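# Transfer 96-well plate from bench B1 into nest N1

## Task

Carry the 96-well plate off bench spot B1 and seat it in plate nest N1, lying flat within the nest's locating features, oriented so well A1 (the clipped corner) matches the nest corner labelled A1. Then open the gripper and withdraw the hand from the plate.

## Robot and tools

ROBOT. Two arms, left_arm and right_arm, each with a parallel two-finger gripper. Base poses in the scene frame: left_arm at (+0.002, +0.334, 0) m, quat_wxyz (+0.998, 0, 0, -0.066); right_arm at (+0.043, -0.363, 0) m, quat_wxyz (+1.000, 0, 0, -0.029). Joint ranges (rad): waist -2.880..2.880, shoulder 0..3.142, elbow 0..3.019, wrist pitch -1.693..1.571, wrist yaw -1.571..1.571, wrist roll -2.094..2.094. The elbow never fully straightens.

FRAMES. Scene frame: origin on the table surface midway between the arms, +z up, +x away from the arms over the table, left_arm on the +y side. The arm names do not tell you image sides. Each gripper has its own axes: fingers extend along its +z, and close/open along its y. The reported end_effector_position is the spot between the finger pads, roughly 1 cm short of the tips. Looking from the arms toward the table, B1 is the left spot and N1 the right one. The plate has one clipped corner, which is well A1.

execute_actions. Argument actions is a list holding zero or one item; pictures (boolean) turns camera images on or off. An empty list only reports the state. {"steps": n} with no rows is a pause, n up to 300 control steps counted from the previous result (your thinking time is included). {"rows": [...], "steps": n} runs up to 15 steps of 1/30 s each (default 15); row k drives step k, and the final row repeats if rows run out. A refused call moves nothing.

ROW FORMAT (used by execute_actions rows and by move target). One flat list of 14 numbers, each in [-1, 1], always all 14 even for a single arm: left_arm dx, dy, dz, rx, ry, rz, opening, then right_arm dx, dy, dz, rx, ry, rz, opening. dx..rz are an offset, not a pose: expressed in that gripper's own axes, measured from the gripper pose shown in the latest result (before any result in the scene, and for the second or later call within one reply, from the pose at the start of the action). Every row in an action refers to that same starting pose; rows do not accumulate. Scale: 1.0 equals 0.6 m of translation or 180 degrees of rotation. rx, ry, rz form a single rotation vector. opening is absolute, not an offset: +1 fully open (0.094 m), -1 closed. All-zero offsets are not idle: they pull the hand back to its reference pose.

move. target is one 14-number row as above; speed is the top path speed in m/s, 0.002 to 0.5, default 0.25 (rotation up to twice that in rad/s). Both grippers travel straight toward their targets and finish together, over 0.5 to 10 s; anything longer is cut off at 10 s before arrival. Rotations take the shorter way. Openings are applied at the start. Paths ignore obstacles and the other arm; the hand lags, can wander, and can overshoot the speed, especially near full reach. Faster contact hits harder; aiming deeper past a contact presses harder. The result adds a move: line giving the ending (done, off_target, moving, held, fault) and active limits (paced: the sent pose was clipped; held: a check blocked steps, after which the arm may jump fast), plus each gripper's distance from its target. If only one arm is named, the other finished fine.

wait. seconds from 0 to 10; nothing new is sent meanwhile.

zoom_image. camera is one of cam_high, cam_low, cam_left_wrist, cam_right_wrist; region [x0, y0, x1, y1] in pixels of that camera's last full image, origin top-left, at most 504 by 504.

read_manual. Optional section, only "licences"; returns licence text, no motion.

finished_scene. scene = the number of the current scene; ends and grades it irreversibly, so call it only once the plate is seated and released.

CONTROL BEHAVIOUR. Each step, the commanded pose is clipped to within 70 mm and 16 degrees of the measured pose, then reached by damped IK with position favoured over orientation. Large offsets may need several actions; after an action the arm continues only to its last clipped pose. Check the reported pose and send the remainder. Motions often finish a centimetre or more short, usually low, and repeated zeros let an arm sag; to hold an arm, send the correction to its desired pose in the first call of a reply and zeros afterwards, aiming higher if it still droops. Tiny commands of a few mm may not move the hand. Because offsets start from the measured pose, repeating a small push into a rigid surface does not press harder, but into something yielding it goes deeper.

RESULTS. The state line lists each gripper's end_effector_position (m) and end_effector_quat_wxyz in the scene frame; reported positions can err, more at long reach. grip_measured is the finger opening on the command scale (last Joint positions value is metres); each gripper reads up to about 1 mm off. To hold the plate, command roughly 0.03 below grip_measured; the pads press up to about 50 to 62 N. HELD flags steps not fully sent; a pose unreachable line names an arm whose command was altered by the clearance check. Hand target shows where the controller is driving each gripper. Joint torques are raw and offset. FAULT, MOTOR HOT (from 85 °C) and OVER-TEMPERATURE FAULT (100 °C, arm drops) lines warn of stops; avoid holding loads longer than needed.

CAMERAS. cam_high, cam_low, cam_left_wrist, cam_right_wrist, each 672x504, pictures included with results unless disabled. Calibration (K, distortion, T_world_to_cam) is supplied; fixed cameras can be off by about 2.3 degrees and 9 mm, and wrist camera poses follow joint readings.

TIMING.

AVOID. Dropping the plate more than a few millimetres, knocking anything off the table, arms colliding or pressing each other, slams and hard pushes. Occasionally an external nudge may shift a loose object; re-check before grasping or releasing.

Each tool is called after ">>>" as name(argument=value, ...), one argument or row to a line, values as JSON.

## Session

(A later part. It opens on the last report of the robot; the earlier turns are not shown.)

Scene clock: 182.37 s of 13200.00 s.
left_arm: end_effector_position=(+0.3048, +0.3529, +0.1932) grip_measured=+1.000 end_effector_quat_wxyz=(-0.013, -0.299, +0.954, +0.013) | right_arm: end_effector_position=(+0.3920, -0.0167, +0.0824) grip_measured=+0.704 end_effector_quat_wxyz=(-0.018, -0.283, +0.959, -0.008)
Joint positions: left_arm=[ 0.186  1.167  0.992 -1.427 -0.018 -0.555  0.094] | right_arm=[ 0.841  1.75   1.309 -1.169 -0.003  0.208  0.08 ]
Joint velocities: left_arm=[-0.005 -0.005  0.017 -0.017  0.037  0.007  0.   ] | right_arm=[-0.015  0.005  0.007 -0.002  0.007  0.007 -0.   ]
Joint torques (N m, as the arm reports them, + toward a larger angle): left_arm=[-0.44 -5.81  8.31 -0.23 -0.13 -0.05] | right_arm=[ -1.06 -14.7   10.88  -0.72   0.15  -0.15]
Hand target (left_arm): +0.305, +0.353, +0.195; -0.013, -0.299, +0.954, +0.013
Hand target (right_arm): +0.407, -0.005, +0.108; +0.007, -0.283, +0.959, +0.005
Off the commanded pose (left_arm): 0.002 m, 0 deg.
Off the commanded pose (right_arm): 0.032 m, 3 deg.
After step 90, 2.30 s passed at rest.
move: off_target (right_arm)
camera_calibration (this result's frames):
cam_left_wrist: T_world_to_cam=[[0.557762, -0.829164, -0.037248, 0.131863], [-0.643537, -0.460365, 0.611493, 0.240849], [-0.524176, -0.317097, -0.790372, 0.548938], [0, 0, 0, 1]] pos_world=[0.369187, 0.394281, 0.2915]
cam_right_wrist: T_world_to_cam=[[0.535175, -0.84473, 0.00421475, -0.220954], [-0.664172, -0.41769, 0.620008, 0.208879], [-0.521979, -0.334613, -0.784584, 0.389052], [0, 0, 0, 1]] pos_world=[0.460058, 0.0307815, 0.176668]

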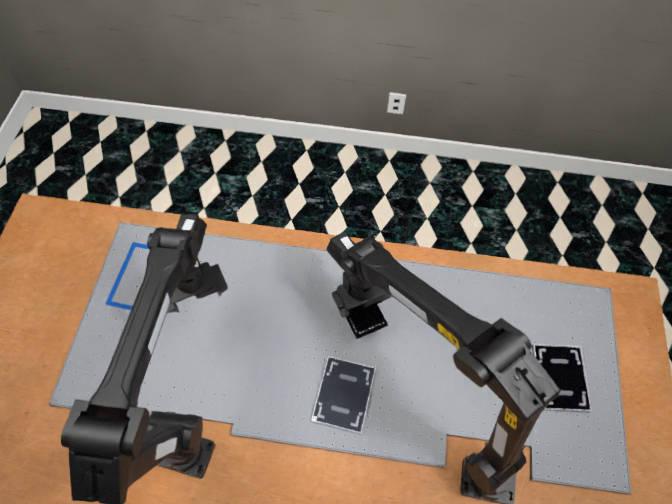

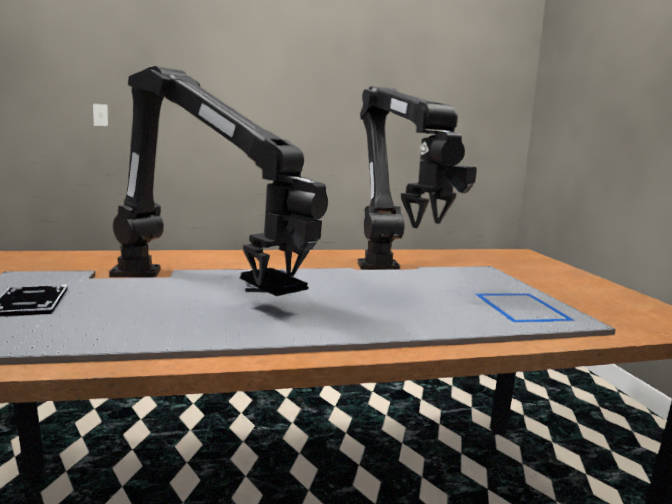

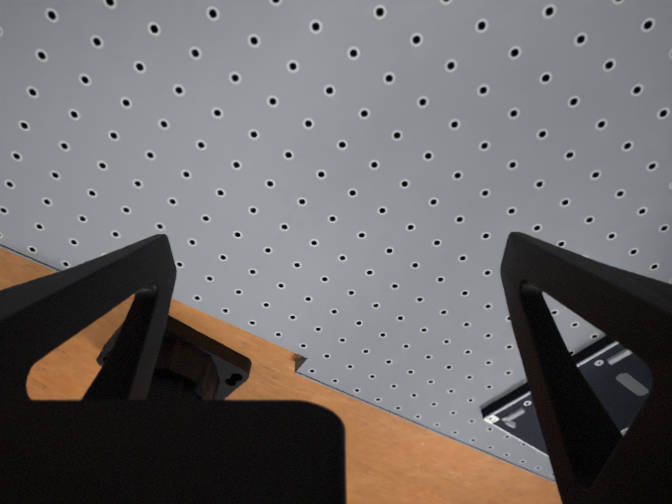

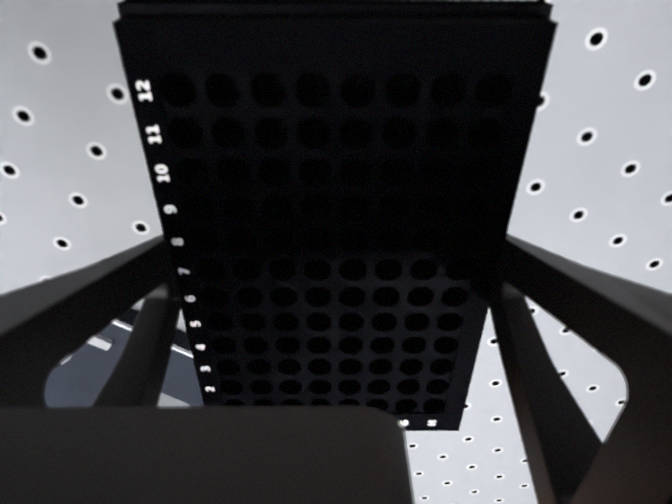

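>>> move(
  target=[0,0,-0.003,0,0,0,1, 0.577,-0.6567,-0.0203,-0.0046,-0.0118,0.1533,0.68],
  speed=0.2,
)

Scene clock: 192.27 s of 13200.00 s.
left_arm: end_effector_position=(+0.3048, +0.3529, +0.1932) grip_measured=+1.000 end_effector_quat_wxyz=(-0.013, -0.299, +0.954, +0.013) | right_arm: end_effector_position=(+0.2998, -0.5231, +0.0969) grip_measured=+0.704 end_effector_quat_wxyz=(-0.010, -0.044, +0.999, +0.011)
Joint positions: left_arm=[ 0.186  1.167  0.992 -1.427 -0.018 -0.555  0.094] | right_arm=[-0.5    1.251  0.794 -1.143 -0.006 -0.647  0.08 ]
Joint velocities: left_arm=[-0.024  0.005  0.002 -0.002  0.037  0.007  0.   ] | right_arm=[-0.015 -0.015  0.002 -0.012  0.022  0.007 -0.   ]
Joint torques (N m, as the arm reports them, + toward a larger angle): left_arm=[-0.43 -5.84  8.3  -0.24 -0.13 -0.05] | right_arm=[-1.19 -5.15 11.16 -0.63 -0.07 -0.16]
Hand target (left_arm): +0.305, +0.353, +0.195; -0.013, -0.299, +0.954, +0.013
Hand target (right_arm): +0.316, -0.535, +0.113; +0.005, -0.046, +0.999, +0.002
Off the commanded pose (left_arm): 0.002 m, 0 deg.
Off the commanded pose (right_arm): 0.024 m, 2 deg.
After step 90, 3.70 s passed at rest.
move: off_target (right_arm)
camera_calibration (this result's frames):
cam_left_wrist: T_world_to_cam=[[0.557762, -0.829164, -0.037248, 0.131863], [-0.643537, -0.460365, 0.611493, 0.240849], [-0.524176, -0.317097, -0.790372, 0.548938], [0, 0, 0, 1]] pos_world=[0.369187, 0.394281, 0.2915]
cam_right_wrist: T_world_to_cam=[[0.0775206, -0.996707, -0.0237821, -0.539116], [-0.79275, -0.0760879, 0.60478, 0.145828], [-0.604598, -0.0280296, -0.796038, 0.369182], [0, 0, 0, 1]] pos_world=[0.380604, -0.515897, 0.192868]

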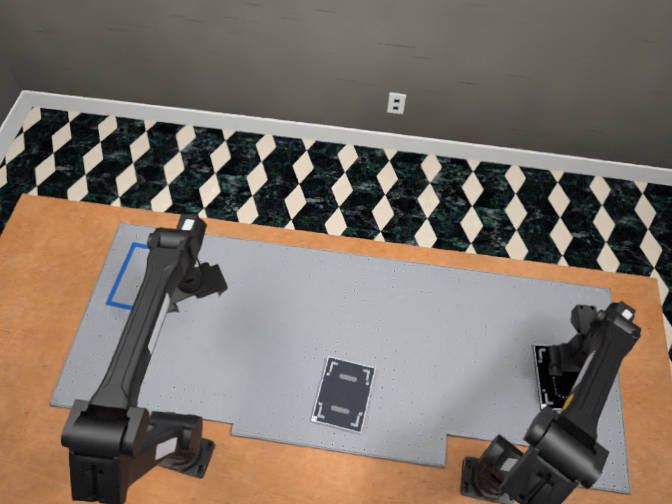

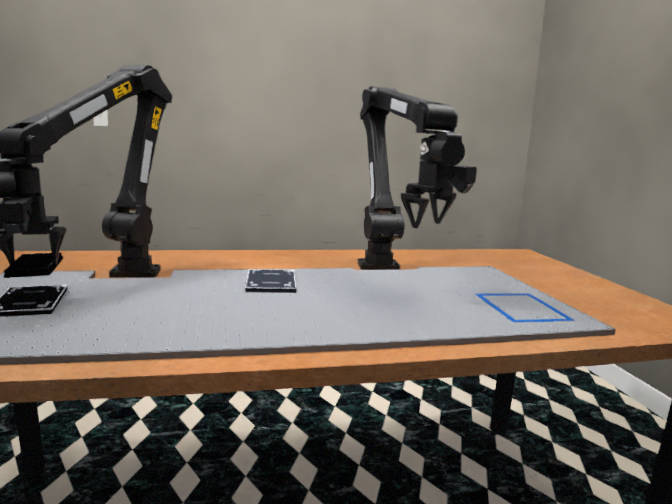

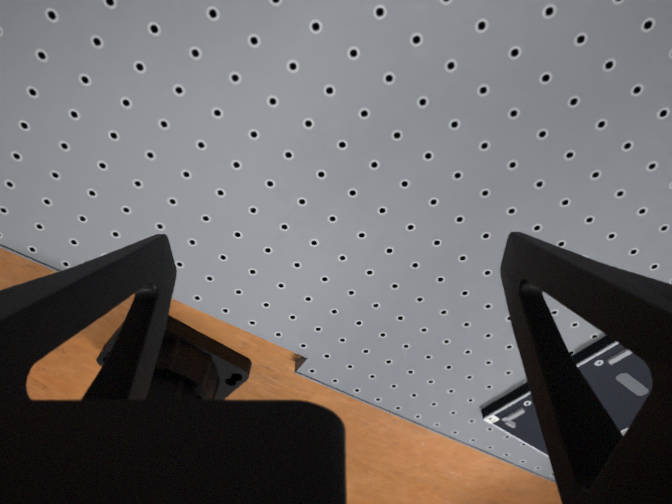

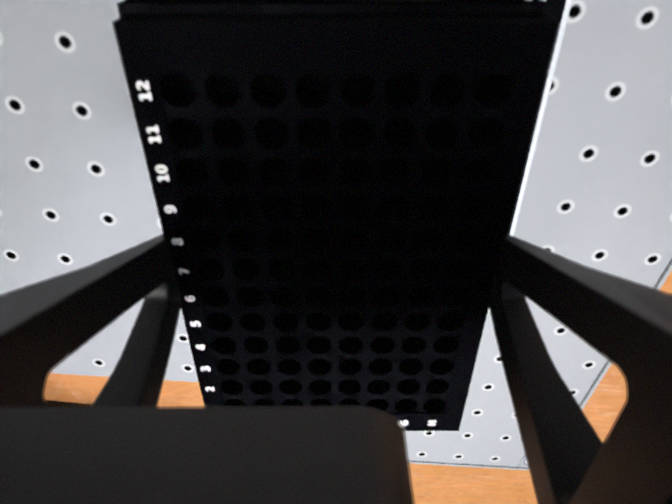

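>>> move(
  target=[0,0,-0.003,0,0,0,1, -0.027,-0.018,0.0775,0.007,-0.0064,0,0.68],
  speed=0.05,
)

Scene clock: 198.27 s of 13200.00 s.
left_arm: end_effector_position=(+0.3048, +0.3529, +0.1932) grip_measured=+1.000 end_effector_quat_wxyz=(-0.013, -0.299, +0.954, +0.013) | right_arm: end_effector_position=(+0.3144, -0.5326, +0.0551) grip_measured=+0.704 end_effector_quat_wxyz=(+0.003, -0.045, +0.999, +0.001)
Joint positions: left_arm=[ 0.186  1.167  0.992 -1.427 -0.018 -0.555  0.094] | right_arm=[-0.5    1.343  0.749 -0.973 -0.004 -0.649  0.08 ]
Joint velocities: left_arm=[-0.005 -0.005  0.007  0.012  0.022 -0.007  0.   ] | right_arm=[-0.005 -0.005  0.022 -0.007  0.037  0.007  0.001]
Joint torques (N m, as the arm reports them, + toward a larger angle): left_arm=[-0.48 -5.81  8.31 -0.24 -0.13 -0.05] | right_arm=[-0.33 -6.24  6.6   0.51  0.21 -0.04]
Hand target (left_arm): +0.305, +0.353, +0.195; -0.013, -0.299, +0.954, +0.013
Hand target (right_arm): +0.315, -0.531, +0.050; -0.000, -0.044, +0.999, +0.000
Off the commanded pose (left_arm): 0.002 m, 0 deg.
Off the commanded pose (right_arm): 0.006 m, 0 deg.
After step 90, 1.67 s passed at rest.
move: done
camera_calibration (this result's frames):
cam_left_wrist: T_world_to_cam=[[0.557762, -0.829164, -0.037248, 0.131863], [-0.643537, -0.460365, 0.611493, 0.240849], [-0.524176, -0.317097, -0.790372, 0.548938], [0, 0, 0, 1]] pos_world=[0.369187, 0.394281, 0.2915]
cam_right_wrist: T_world_to_cam=[[0.080185, -0.996776, -0.00280097, -0.552664], [-0.808844, -0.0667086, 0.584227, 0.193119], [-0.58253, -0.0445807, -0.811585, 0.329556], [0, 0, 0, 1]] pos_world=[0.392495, -0.523307, 0.153089]

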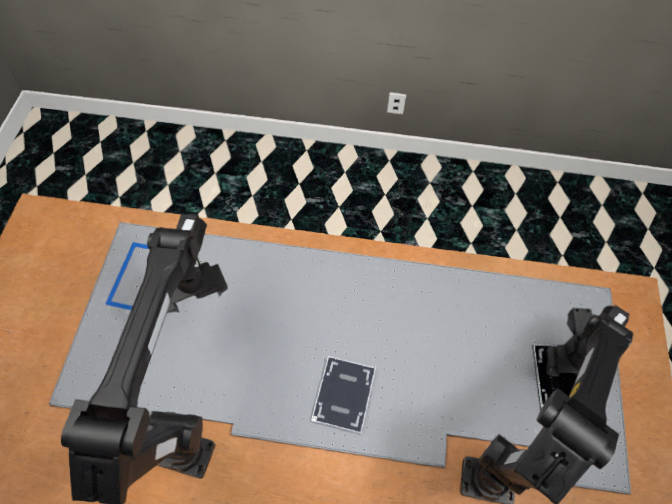

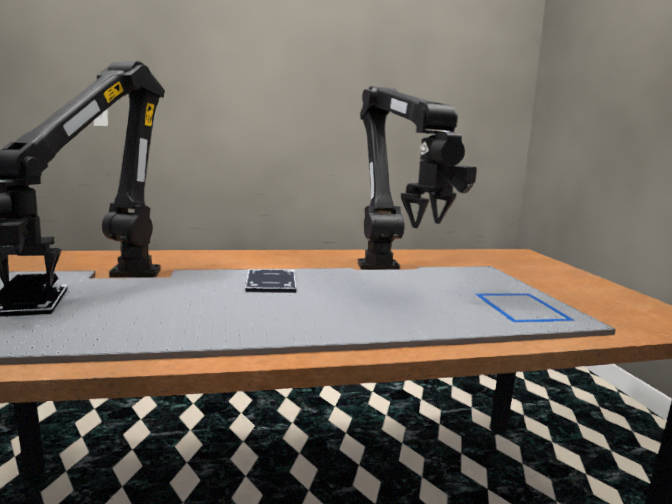

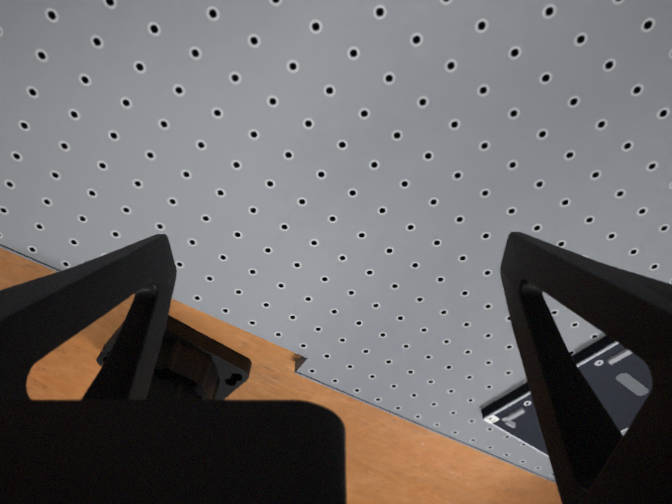

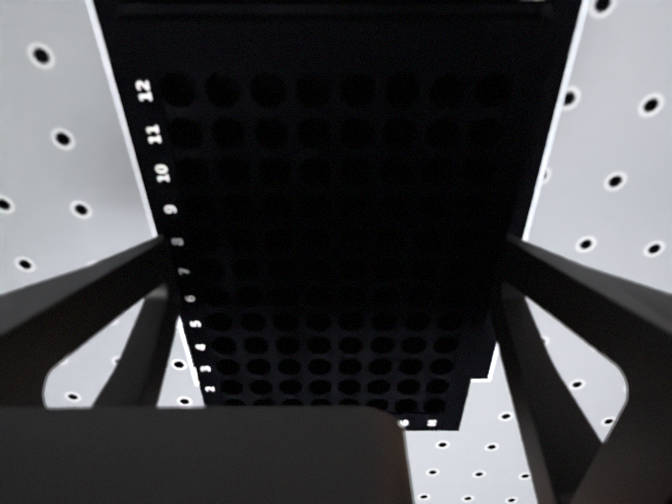

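>>> zoom_image(
  camera="cam_low",
  region=[0, 250, 100, 330],
)

>>> zoom_image(
  camera="cam_high",
  region=[510, 320, 620, 430],
)

Region (0, 250, 100, 330) of cam_low's 672x504 image, scaled by 5.040, with more detail than that image has; it fills the top 403 rows of this view, and the rest is white.

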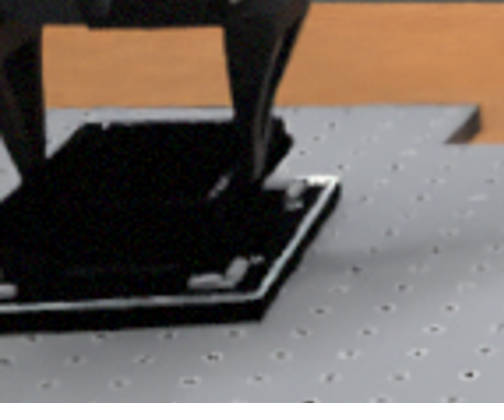

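Region (510, 320, 620, 430) of cam_high's 672x504 image, scaled by 4.582, with more detail than that image has.

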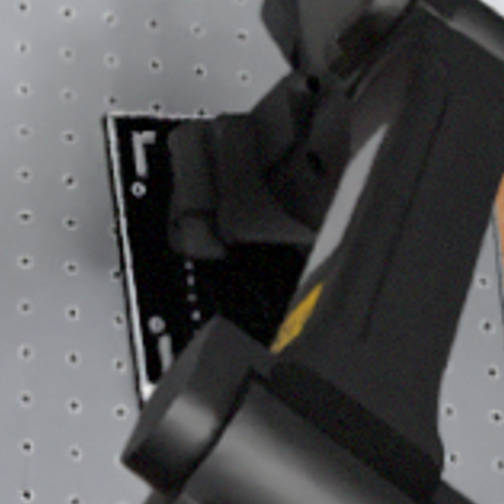

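>>> move(
  target=[0,0,-0.003,0,0,0,1, -0.006,-0.003,0.025,0,0.002,-0.0055,0.68],
  speed=0.02,
)

Scene clock: 215.03 s of 13200.00 s.
left_arm: end_effector_position=(+0.3048, +0.3529, +0.1932) grip_measured=+1.000 end_effector_quat_wxyz=(-0.013, -0.299, +0.954, +0.013) | right_arm: end_effector_position=(+0.3191, -0.5355, +0.0473) grip_measured=+0.704 end_effector_quat_wxyz=(+0.005, -0.047, +0.999, -0.001)
Joint positions: left_arm=[ 0.186  1.167  0.992 -1.427 -0.018 -0.555  0.094] | right_arm=[-0.5    1.37   0.749 -0.942 -0.004 -0.653  0.08 ]
Joint velocities: left_arm=[-0.005 -0.005  0.007  0.002  0.022 -0.007  0.   ] | right_arm=[-0.005 -0.005  0.007  0.017  0.066  0.051 -0.   ]
Joint torques (N m, as the arm reports them, + toward a larger angle): left_arm=[-0.46 -5.86  8.32 -0.24 -0.13 -0.05] | right_arm=[-0.56 -5.97  6.42  0.54  0.21 -0.2 ]
Hand target (left_arm): +0.305, +0.353, +0.195; -0.013, -0.299, +0.954, +0.013
Hand target (right_arm): +0.318, -0.534, +0.040; -0.000, -0.053, +0.999, +0.000
Off the commanded pose (left_arm): 0.002 m, 0 deg.
Off the commanded pose (right_arm): 0.007 m, 1 deg.
After step 90, 12.77 s passed at rest.
move: done
camera_calibration (this result's frames):
cam_left_wrist: T_world_to_cam=[[0.557762, -0.829164, -0.037248, 0.131863], [-0.643537, -0.460365, 0.611493, 0.240849], [-0.524176, -0.317097, -0.790372, 0.548938], [0, 0, 0, 1]] pos_world=[0.369187, 0.394281, 0.2915]
cam_right_wrist: T_world_to_cam=[[0.0847524, -0.996402, 0.000202547, -0.557429], [-0.810983, -0.0688629, 0.581003, 0.201047], [-0.578898, -0.0494056, -0.813902, 0.322162], [0, 0, 0, 1]] pos_world=[0.396788, -0.525662, 0.145512]

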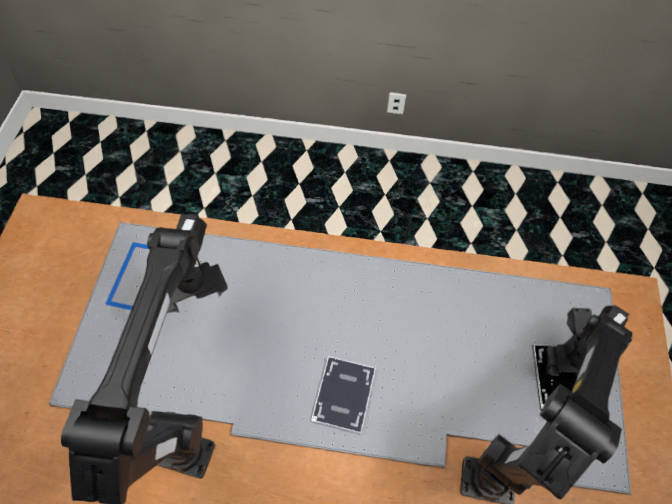

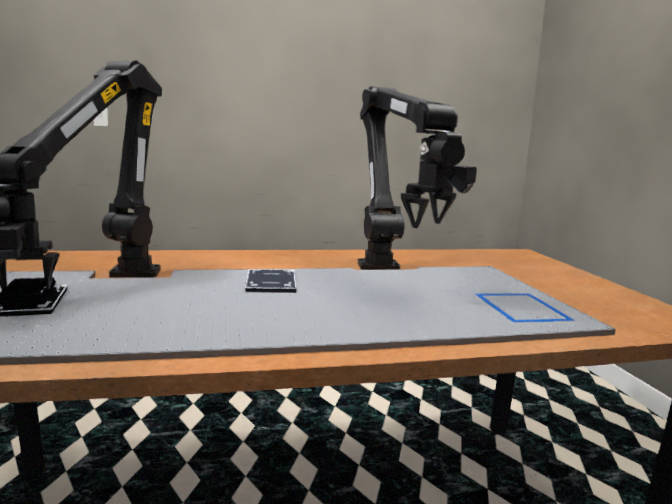

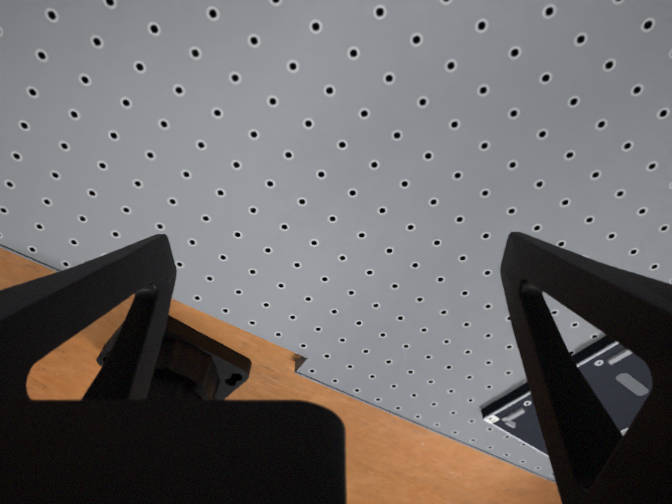

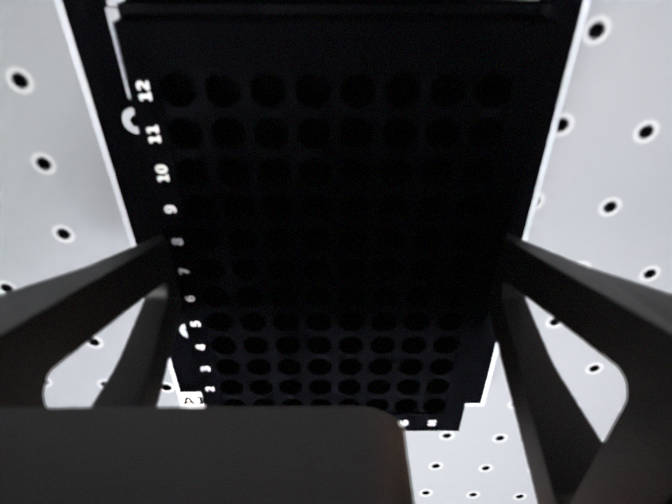

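>>> zoom_image(
  camera="cam_right_wrist",
  region=[60, 0, 200, 140],
)

>>> zoom_image(
  camera="cam_right_wrist",
  region=[460, 0, 600, 140],
)

Region (60, 0, 200, 140) of cam_right_wrist's 672x504 image, scaled by 3.600, with more detail than that image has.

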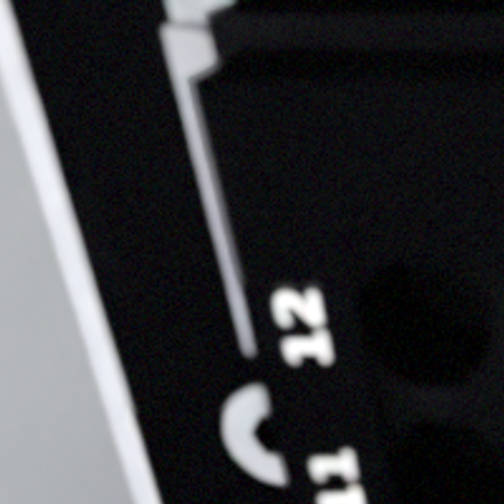

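Region (460, 0, 600, 140) of cam_right_wrist's 672x504 image, scaled by 3.600, with more detail than that image has.

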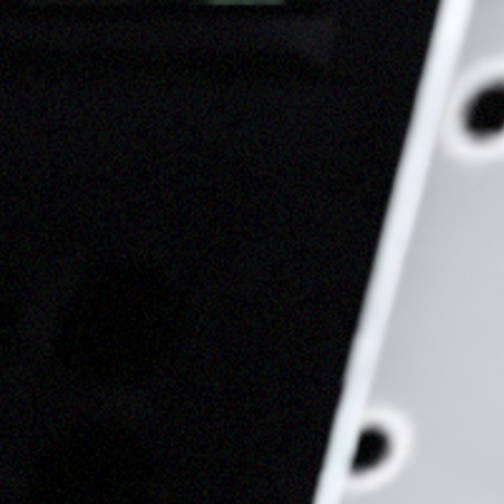

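>>> move(
  target=[0,0,-0.003,0,0,0,1, 0.0063,0.0055,0.019,0,0.003,-0.007,0.68],
  speed=0.015,
)

Scene clock: 225.90 s of 13200.00 s.
left_arm: end_effector_position=(+0.3048, +0.3529, +0.1932) grip_measured=+1.000 end_effector_quat_wxyz=(-0.013, -0.299, +0.954, +0.013) | right_arm: end_effector_position=(+0.3153, -0.5335, +0.0417) grip_measured=+0.704 end_effector_quat_wxyz=(+0.004, -0.052, +0.999, -0.001)
Joint positions: left_arm=[ 0.186  1.167  0.992 -1.427 -0.018 -0.555  0.094] | right_arm=[-0.5    1.37   0.731 -0.925 -0.003 -0.663  0.08 ]
Joint velocities: left_arm=[-0.005 -0.015 -0.017 -0.017  0.037  0.051  0.   ] | right_arm=[-0.005 -0.015 -0.017  0.007 -0.037  0.051  0.001]
Joint torques (N m, as the arm reports them, + toward a larger angle): left_arm=[-0.48 -5.86  8.32 -0.24 -0.13 -0.05] | right_arm=[-0.54 -5.83  6.41  0.45  0.22 -0.2 ]
Hand target (left_arm): +0.305, +0.353, +0.195; -0.013, -0.299, +0.954, +0.013
Hand target (right_arm): +0.315, -0.533, +0.036; +0.000, -0.058, +0.998, -0.001
Off the commanded pose (left_arm): 0.002 m, 0 deg.
Off the commanded pose (right_arm): 0.006 m, 1 deg.
After step 90, 6.80 s passed at rest.
move: done
camera_calibration (this result's frames):
cam_left_wrist: T_world_to_cam=[[0.557762, -0.829164, -0.037248, 0.131863], [-0.643537, -0.460365, 0.611493, 0.240849], [-0.524176, -0.317097, -0.790372, 0.548938], [0, 0, 0, 1]] pos_world=[0.369187, 0.394281, 0.2915]
cam_right_wrist: T_world_to_cam=[[0.0942391, -0.995549, 0.000808501, -0.55761], [-0.809249, -0.0761307, 0.582512, 0.196843], [-0.579858, -0.0555496, -0.812822, 0.312538], [0, 0, 0, 1]] pos_world=[0.393072, -0.522781, 0.139825]

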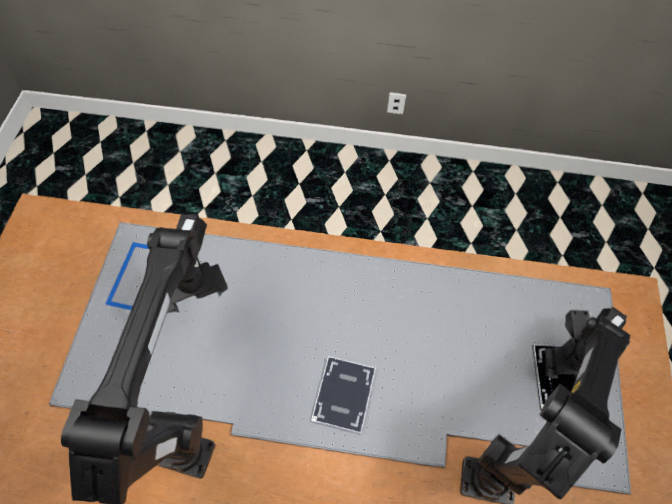

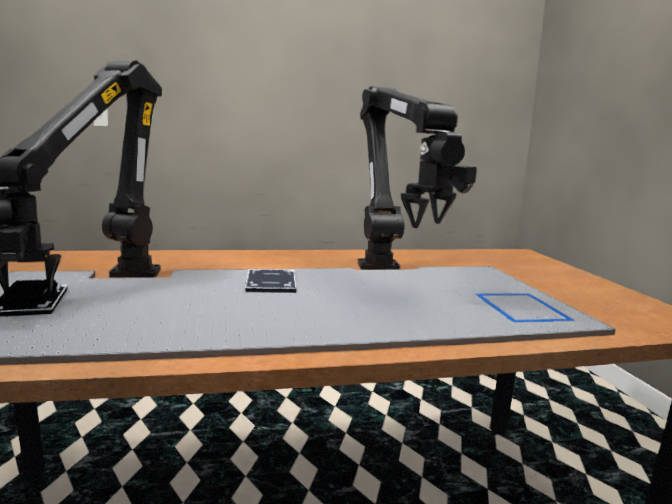

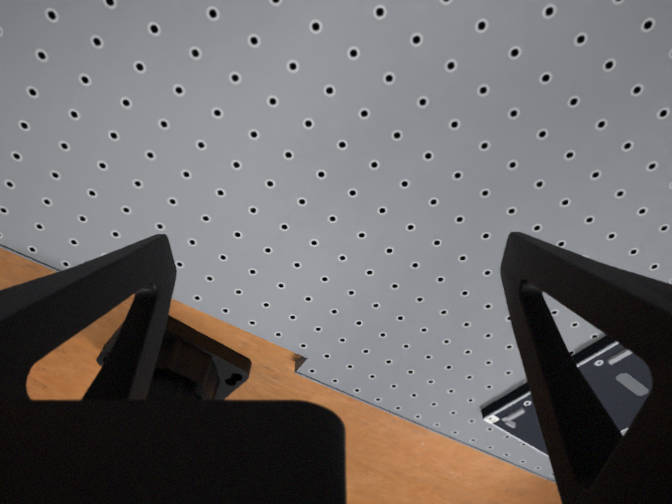

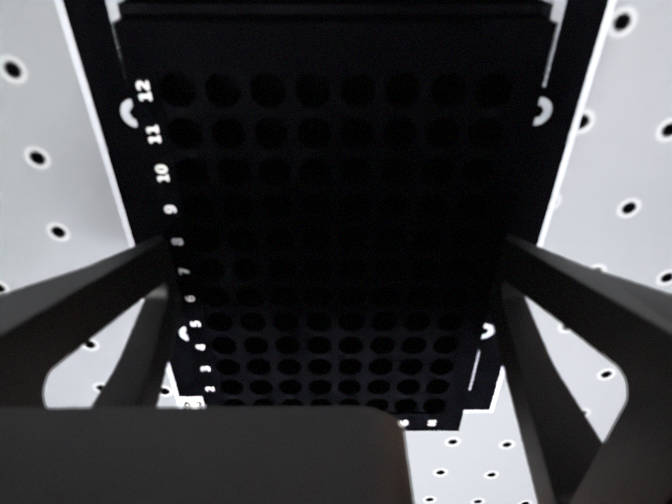

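>>> move(
  target=[0,0,-0.003,0,0,0,1, -0.001,0,0.02,0,0.003,0,0.68],
  speed=0.01,
)

Scene clock: 240.97 s of 13200.00 s.
left_arm: end_effector_position=(+0.3048, +0.3529, +0.1932) grip_measured=+1.000 end_effector_quat_wxyz=(-0.013, -0.299, +0.954, +0.013) | right_arm: end_effector_position=(+0.3162, -0.5344, +0.0367) grip_measured=+0.704 end_effector_quat_wxyz=(+0.004, -0.052, +0.999, -0.002)
Joint positions: left_arm=[ 0.186  1.167  0.992 -1.427 -0.018 -0.555  0.094] | right_arm=[-0.5    1.382  0.727 -0.907 -0.001 -0.663  0.08 ]
Joint velocities: left_arm=[-0.005  0.005  0.002  0.027  0.051  0.007  0.   ] | right_arm=[-0.015 -0.024  0.007 -0.002 -0.007 -0.037  0.   ]
Joint torques (N m, as the arm reports them, + toward a larger angle): left_arm=[-0.44 -5.82  8.31 -0.23 -0.13 -0.05] | right_arm=[-0.47 -6.05  6.31  0.59  0.22 -0.07]
Hand target (left_arm): +0.305, +0.353, +0.195; -0.013, -0.299, +0.954, +0.013
Hand target (right_arm): +0.316, -0.533, +0.030; -0.001, -0.052, +0.999, -0.001
Off the commanded pose (left_arm): 0.002 m, 0 deg.
Off the commanded pose (right_arm): 0.007 m, 1 deg.
After step 90, 10.60 s passed at rest.
move: done
camera_calibration (this result's frames):
cam_left_wrist: T_world_to_cam=[[0.557762, -0.829164, -0.037248, 0.131863], [-0.643537, -0.460365, 0.611493, 0.240849], [-0.524176, -0.317097, -0.790372, 0.548938], [0, 0, 0, 1]] pos_world=[0.369187, 0.394281, 0.2915]
cam_right_wrist: T_world_to_cam=[[0.0946042, -0.995511, 0.00278929, -0.558744], [-0.809008, -0.0752473, 0.582961, 0.200746], [-0.580135, -0.0574072, -0.812495, 0.307954], [0, 0, 0, 1]] pos_world=[0.393919, -0.523451, 0.134742]

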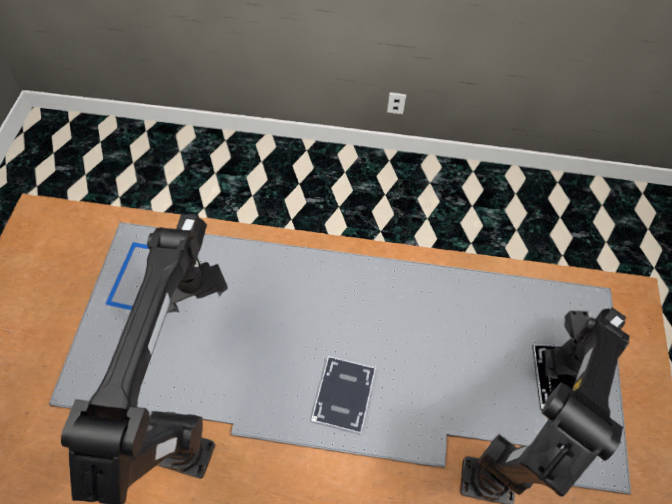

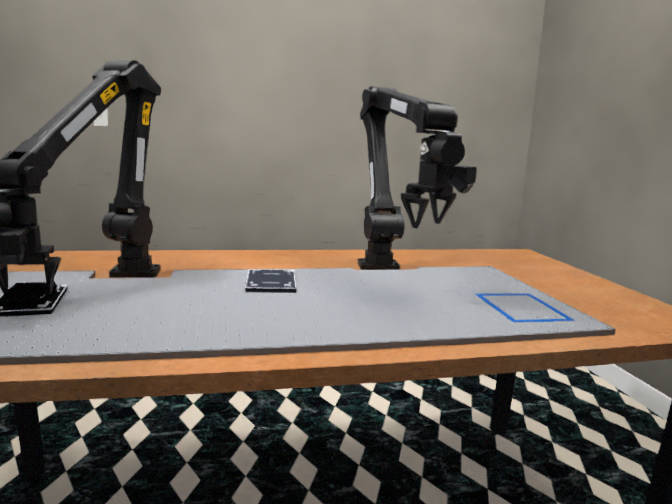

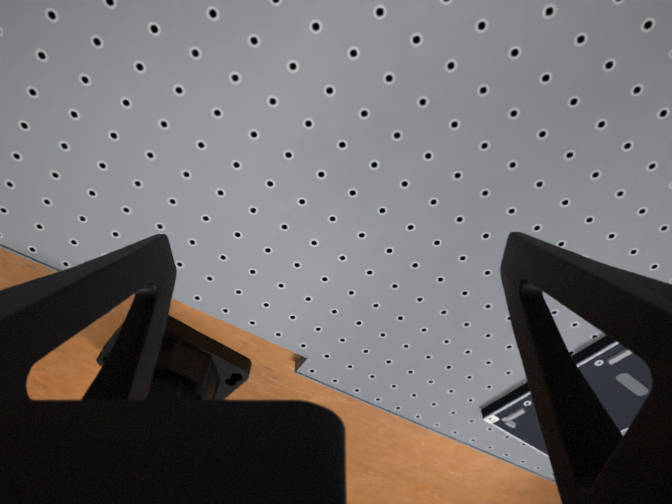

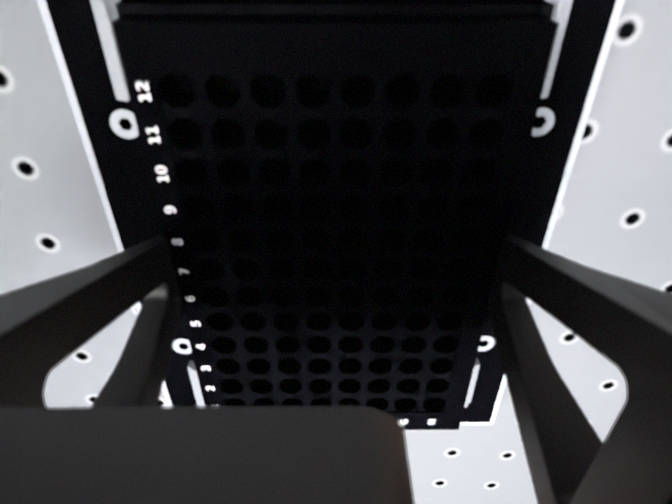

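>>> move(
  target=[0,0,-0.003,0,0,0,1, 0.002,0.002,0.019,0,0.003,0,0.68],
  speed=0.01,
)

Scene clock: 244.90 s of 13200.00 s.
left_arm: end_effector_position=(+0.3048, +0.3529, +0.1932) grip_measured=+1.000 end_effector_quat_wxyz=(-0.013, -0.299, +0.954, +0.013) | right_arm: end_effector_position=(+0.3163, -0.5344, +0.0363) grip_measured=+0.704 end_effector_quat_wxyz=(+0.004, -0.052, +0.999, -0.003)
Joint positions: left_arm=[ 0.186  1.167  0.992 -1.427 -0.018 -0.555  0.094] | right_arm=[-0.5    1.382  0.726 -0.905 -0.001 -0.663  0.08 ]
Joint velocities: left_arm=[-0.005 -0.005 -0.007  0.012 -0.022  0.037  0.   ] | right_arm=[-0.005 -0.005 -0.012 -0.017 -0.022 -0.066  0.001]
Joint torques (N m, as the arm reports them, + toward a larger angle): left_arm=[-0.46 -5.83  8.31 -0.23 -0.13 -0.05] | right_arm=[-0.65 -5.33  5.87  1.12  0.27 -0.08]
Hand target (left_arm): +0.305, +0.353, +0.195; -0.013, -0.299, +0.954, +0.013
Hand target (right_arm): +0.314, -0.533, +0.026; -0.001, -0.052, +0.999, -0.002
Off the commanded pose (left_arm): 0.002 m, 0 deg.
Off the commanded pose (right_arm): 0.011 m, 1 deg.
move: off_target (right_arm)
camera_calibration (this result's frames):
cam_left_wrist: T_world_to_cam=[[0.557762, -0.829164, -0.037248, 0.131863], [-0.643537, -0.460365, 0.611493, 0.240849], [-0.524176, -0.317097, -0.790372, 0.548938], [0, 0, 0, 1]] pos_world=[0.369187, 0.394281, 0.2915]
cam_right_wrist: T_world_to_cam=[[0.0946, -0.995508, 0.00371766, -0.55884], [-0.809761, -0.0747757, 0.581975, 0.201542], [-0.579083, -0.0580653, -0.813198, 0.307066], [0, 0, 0, 1]] pos_world=[0.393884, -0.52343, 0.13449]

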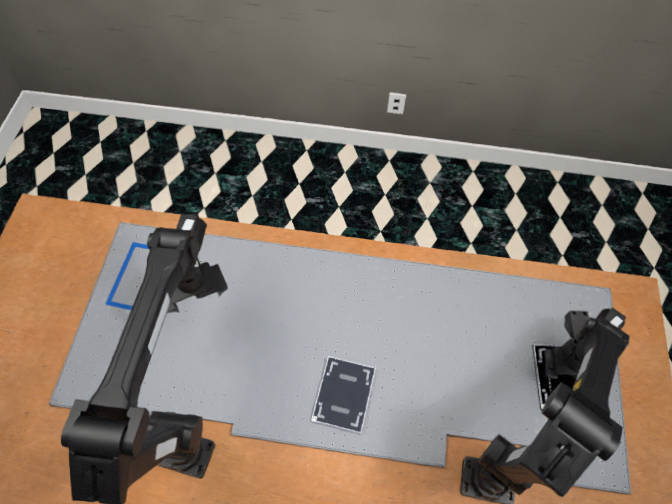

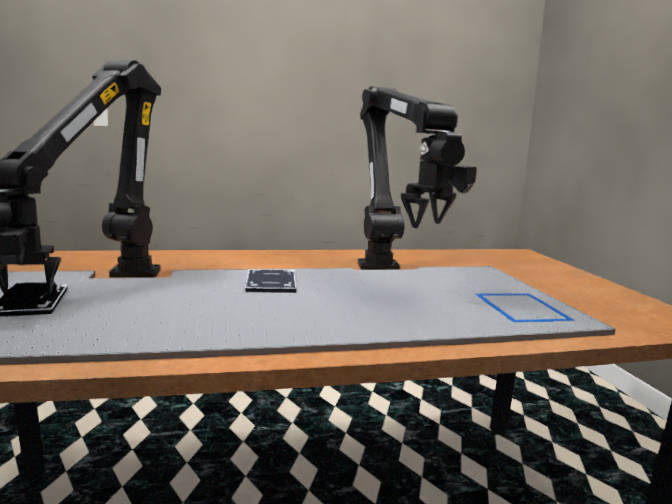

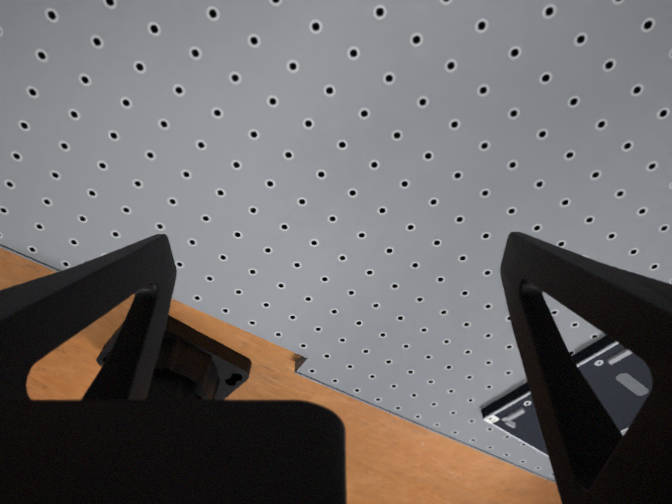

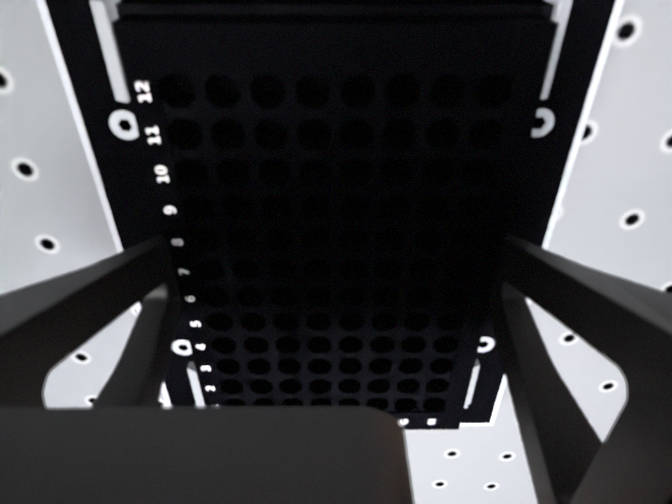

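>>> zoom_image(
  camera="cam_low",
  region=[0, 265, 80, 325],
)

>>> zoom_image(
  camera="cam_right_wrist",
  region=[480, 0, 620, 140],
)

>>> zoom_image(
  camera="cam_right_wrist",
  region=[50, 0, 190, 140],
)

Region (0, 265, 80, 325) of cam_low's 672x504 image, scaled by 6.300, with more detail than that image has; it fills the top 378 rows of this view, and the rest is white.

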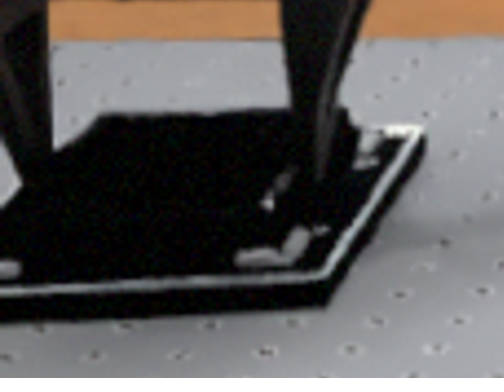

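Region (480, 0, 620, 140) of cam_right_wrist's 672x504 image, scaled by 3.600, with more detail than that image has.

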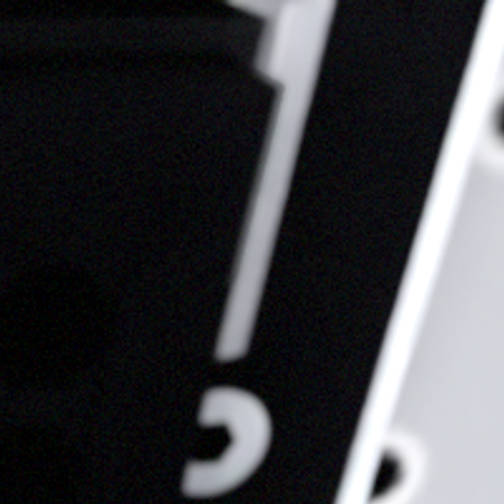

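Region (50, 0, 190, 140) of cam_right_wrist's 672x504 image, scaled by 3.600, with more detail than that image has.

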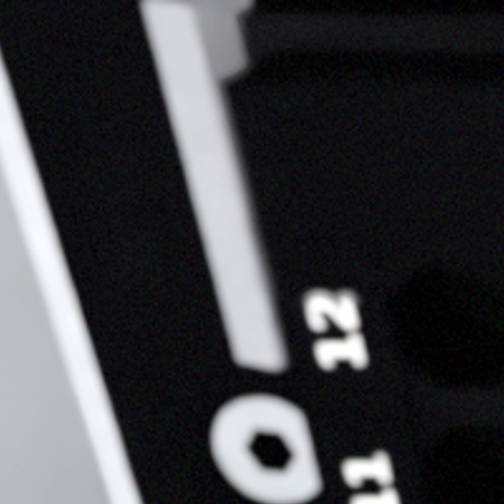

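>>> move(
  target=[0,0,-0.003,0,0,0,1, 0,0,0.004,0,0,0,0.85],
  speed=0.01,
)

Scene clock: 256.47 s of 13200.00 s.
left_arm: end_effector_position=(+0.3048, +0.3529, +0.1932) grip_measured=+1.000 end_effector_quat_wxyz=(-0.013, -0.299, +0.954, +0.013) | right_arm: end_effector_position=(+0.3163, -0.5344, +0.0363) grip_measured=+0.849 end_effector_quat_wxyz=(+0.004, -0.052, +0.999, -0.003)
Joint positions: left_arm=[ 0.186  1.167  0.992 -1.427 -0.018 -0.555  0.094] | right_arm=[-0.5    1.382  0.726 -0.905 -0.001 -0.663  0.087]
Joint velocities: left_arm=[ 0.005 -0.005 -0.007 -0.012 -0.022  0.022  0.   ] | right_arm=[-0.005  0.005  0.002  0.017 -0.007 -0.022 -0.001]
Joint torques (N m, as the arm reports them, + toward a larger angle): left_arm=[-0.46 -5.84  8.31 -0.24 -0.13 -0.05] | right_arm=[-0.83 -6.55  6.43  0.29  0.07 -0.11]
Hand target (left_arm): +0.305, +0.353, +0.195; -0.013, -0.299, +0.954, +0.013
Hand target (right_arm): +0.316, -0.534, +0.034; +0.004, -0.052, +0.999, -0.003
Off the commanded pose (left_arm): 0.002 m, 0 deg.
Off the commanded pose (right_arm): 0.002 m, 0 deg.
After step 90, 7.87 s passed at rest.
move: done
camera_calibration (this result's frames):
cam_left_wrist: T_world_to_cam=[[0.557762, -0.829164, -0.037248, 0.131863], [-0.643537, -0.460365, 0.611493, 0.240849], [-0.524176, -0.317097, -0.790372, 0.548938], [0, 0, 0, 1]] pos_world=[0.369187, 0.394281, 0.2915]
cam_right_wrist: T_world_to_cam=[[0.0946, -0.995508, 0.00371766, -0.55884], [-0.809761, -0.0747757, 0.581975, 0.201542], [-0.579083, -0.0580653, -0.813198, 0.307066], [0, 0, 0, 1]] pos_world=[0.393884, -0.52343, 0.13449]

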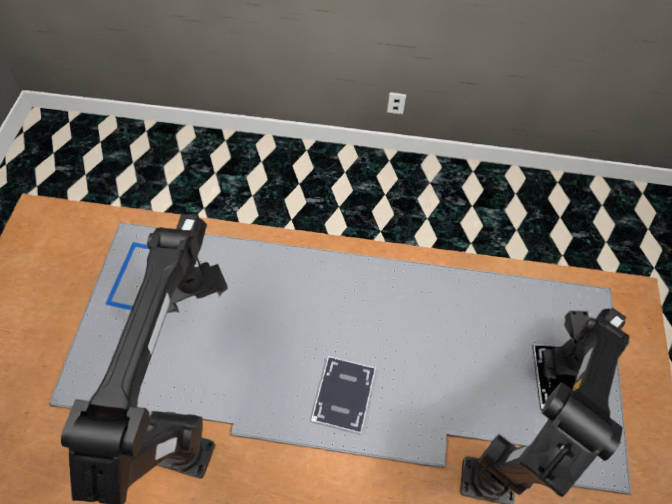

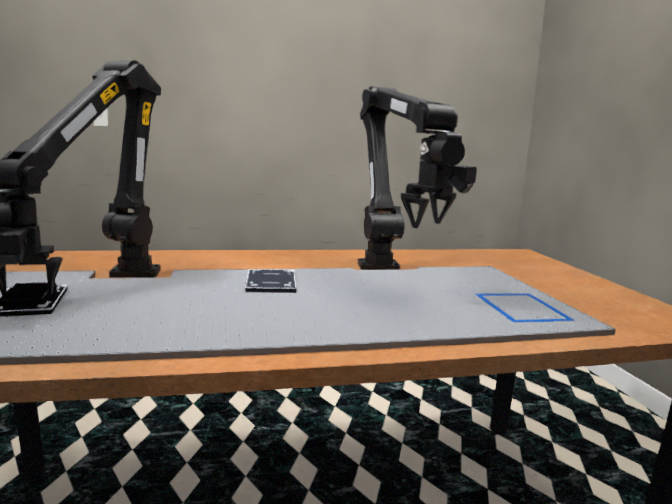

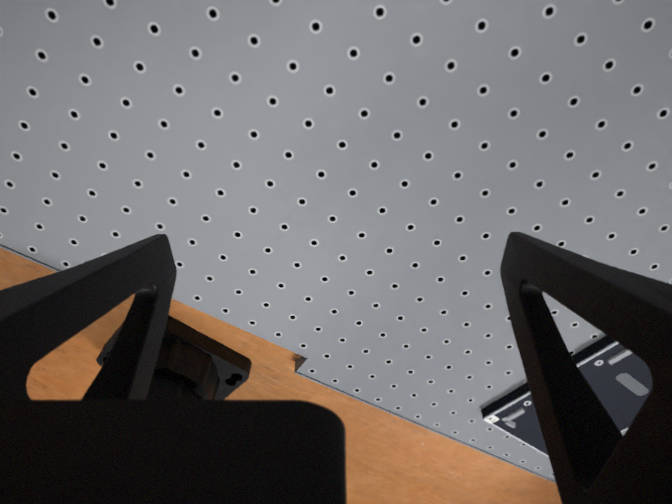

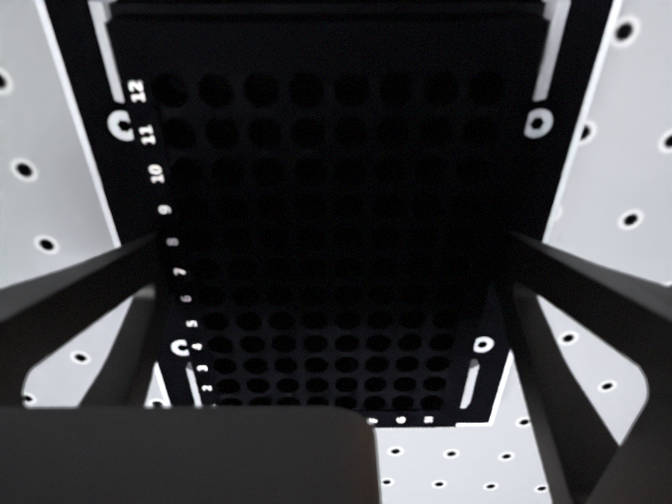

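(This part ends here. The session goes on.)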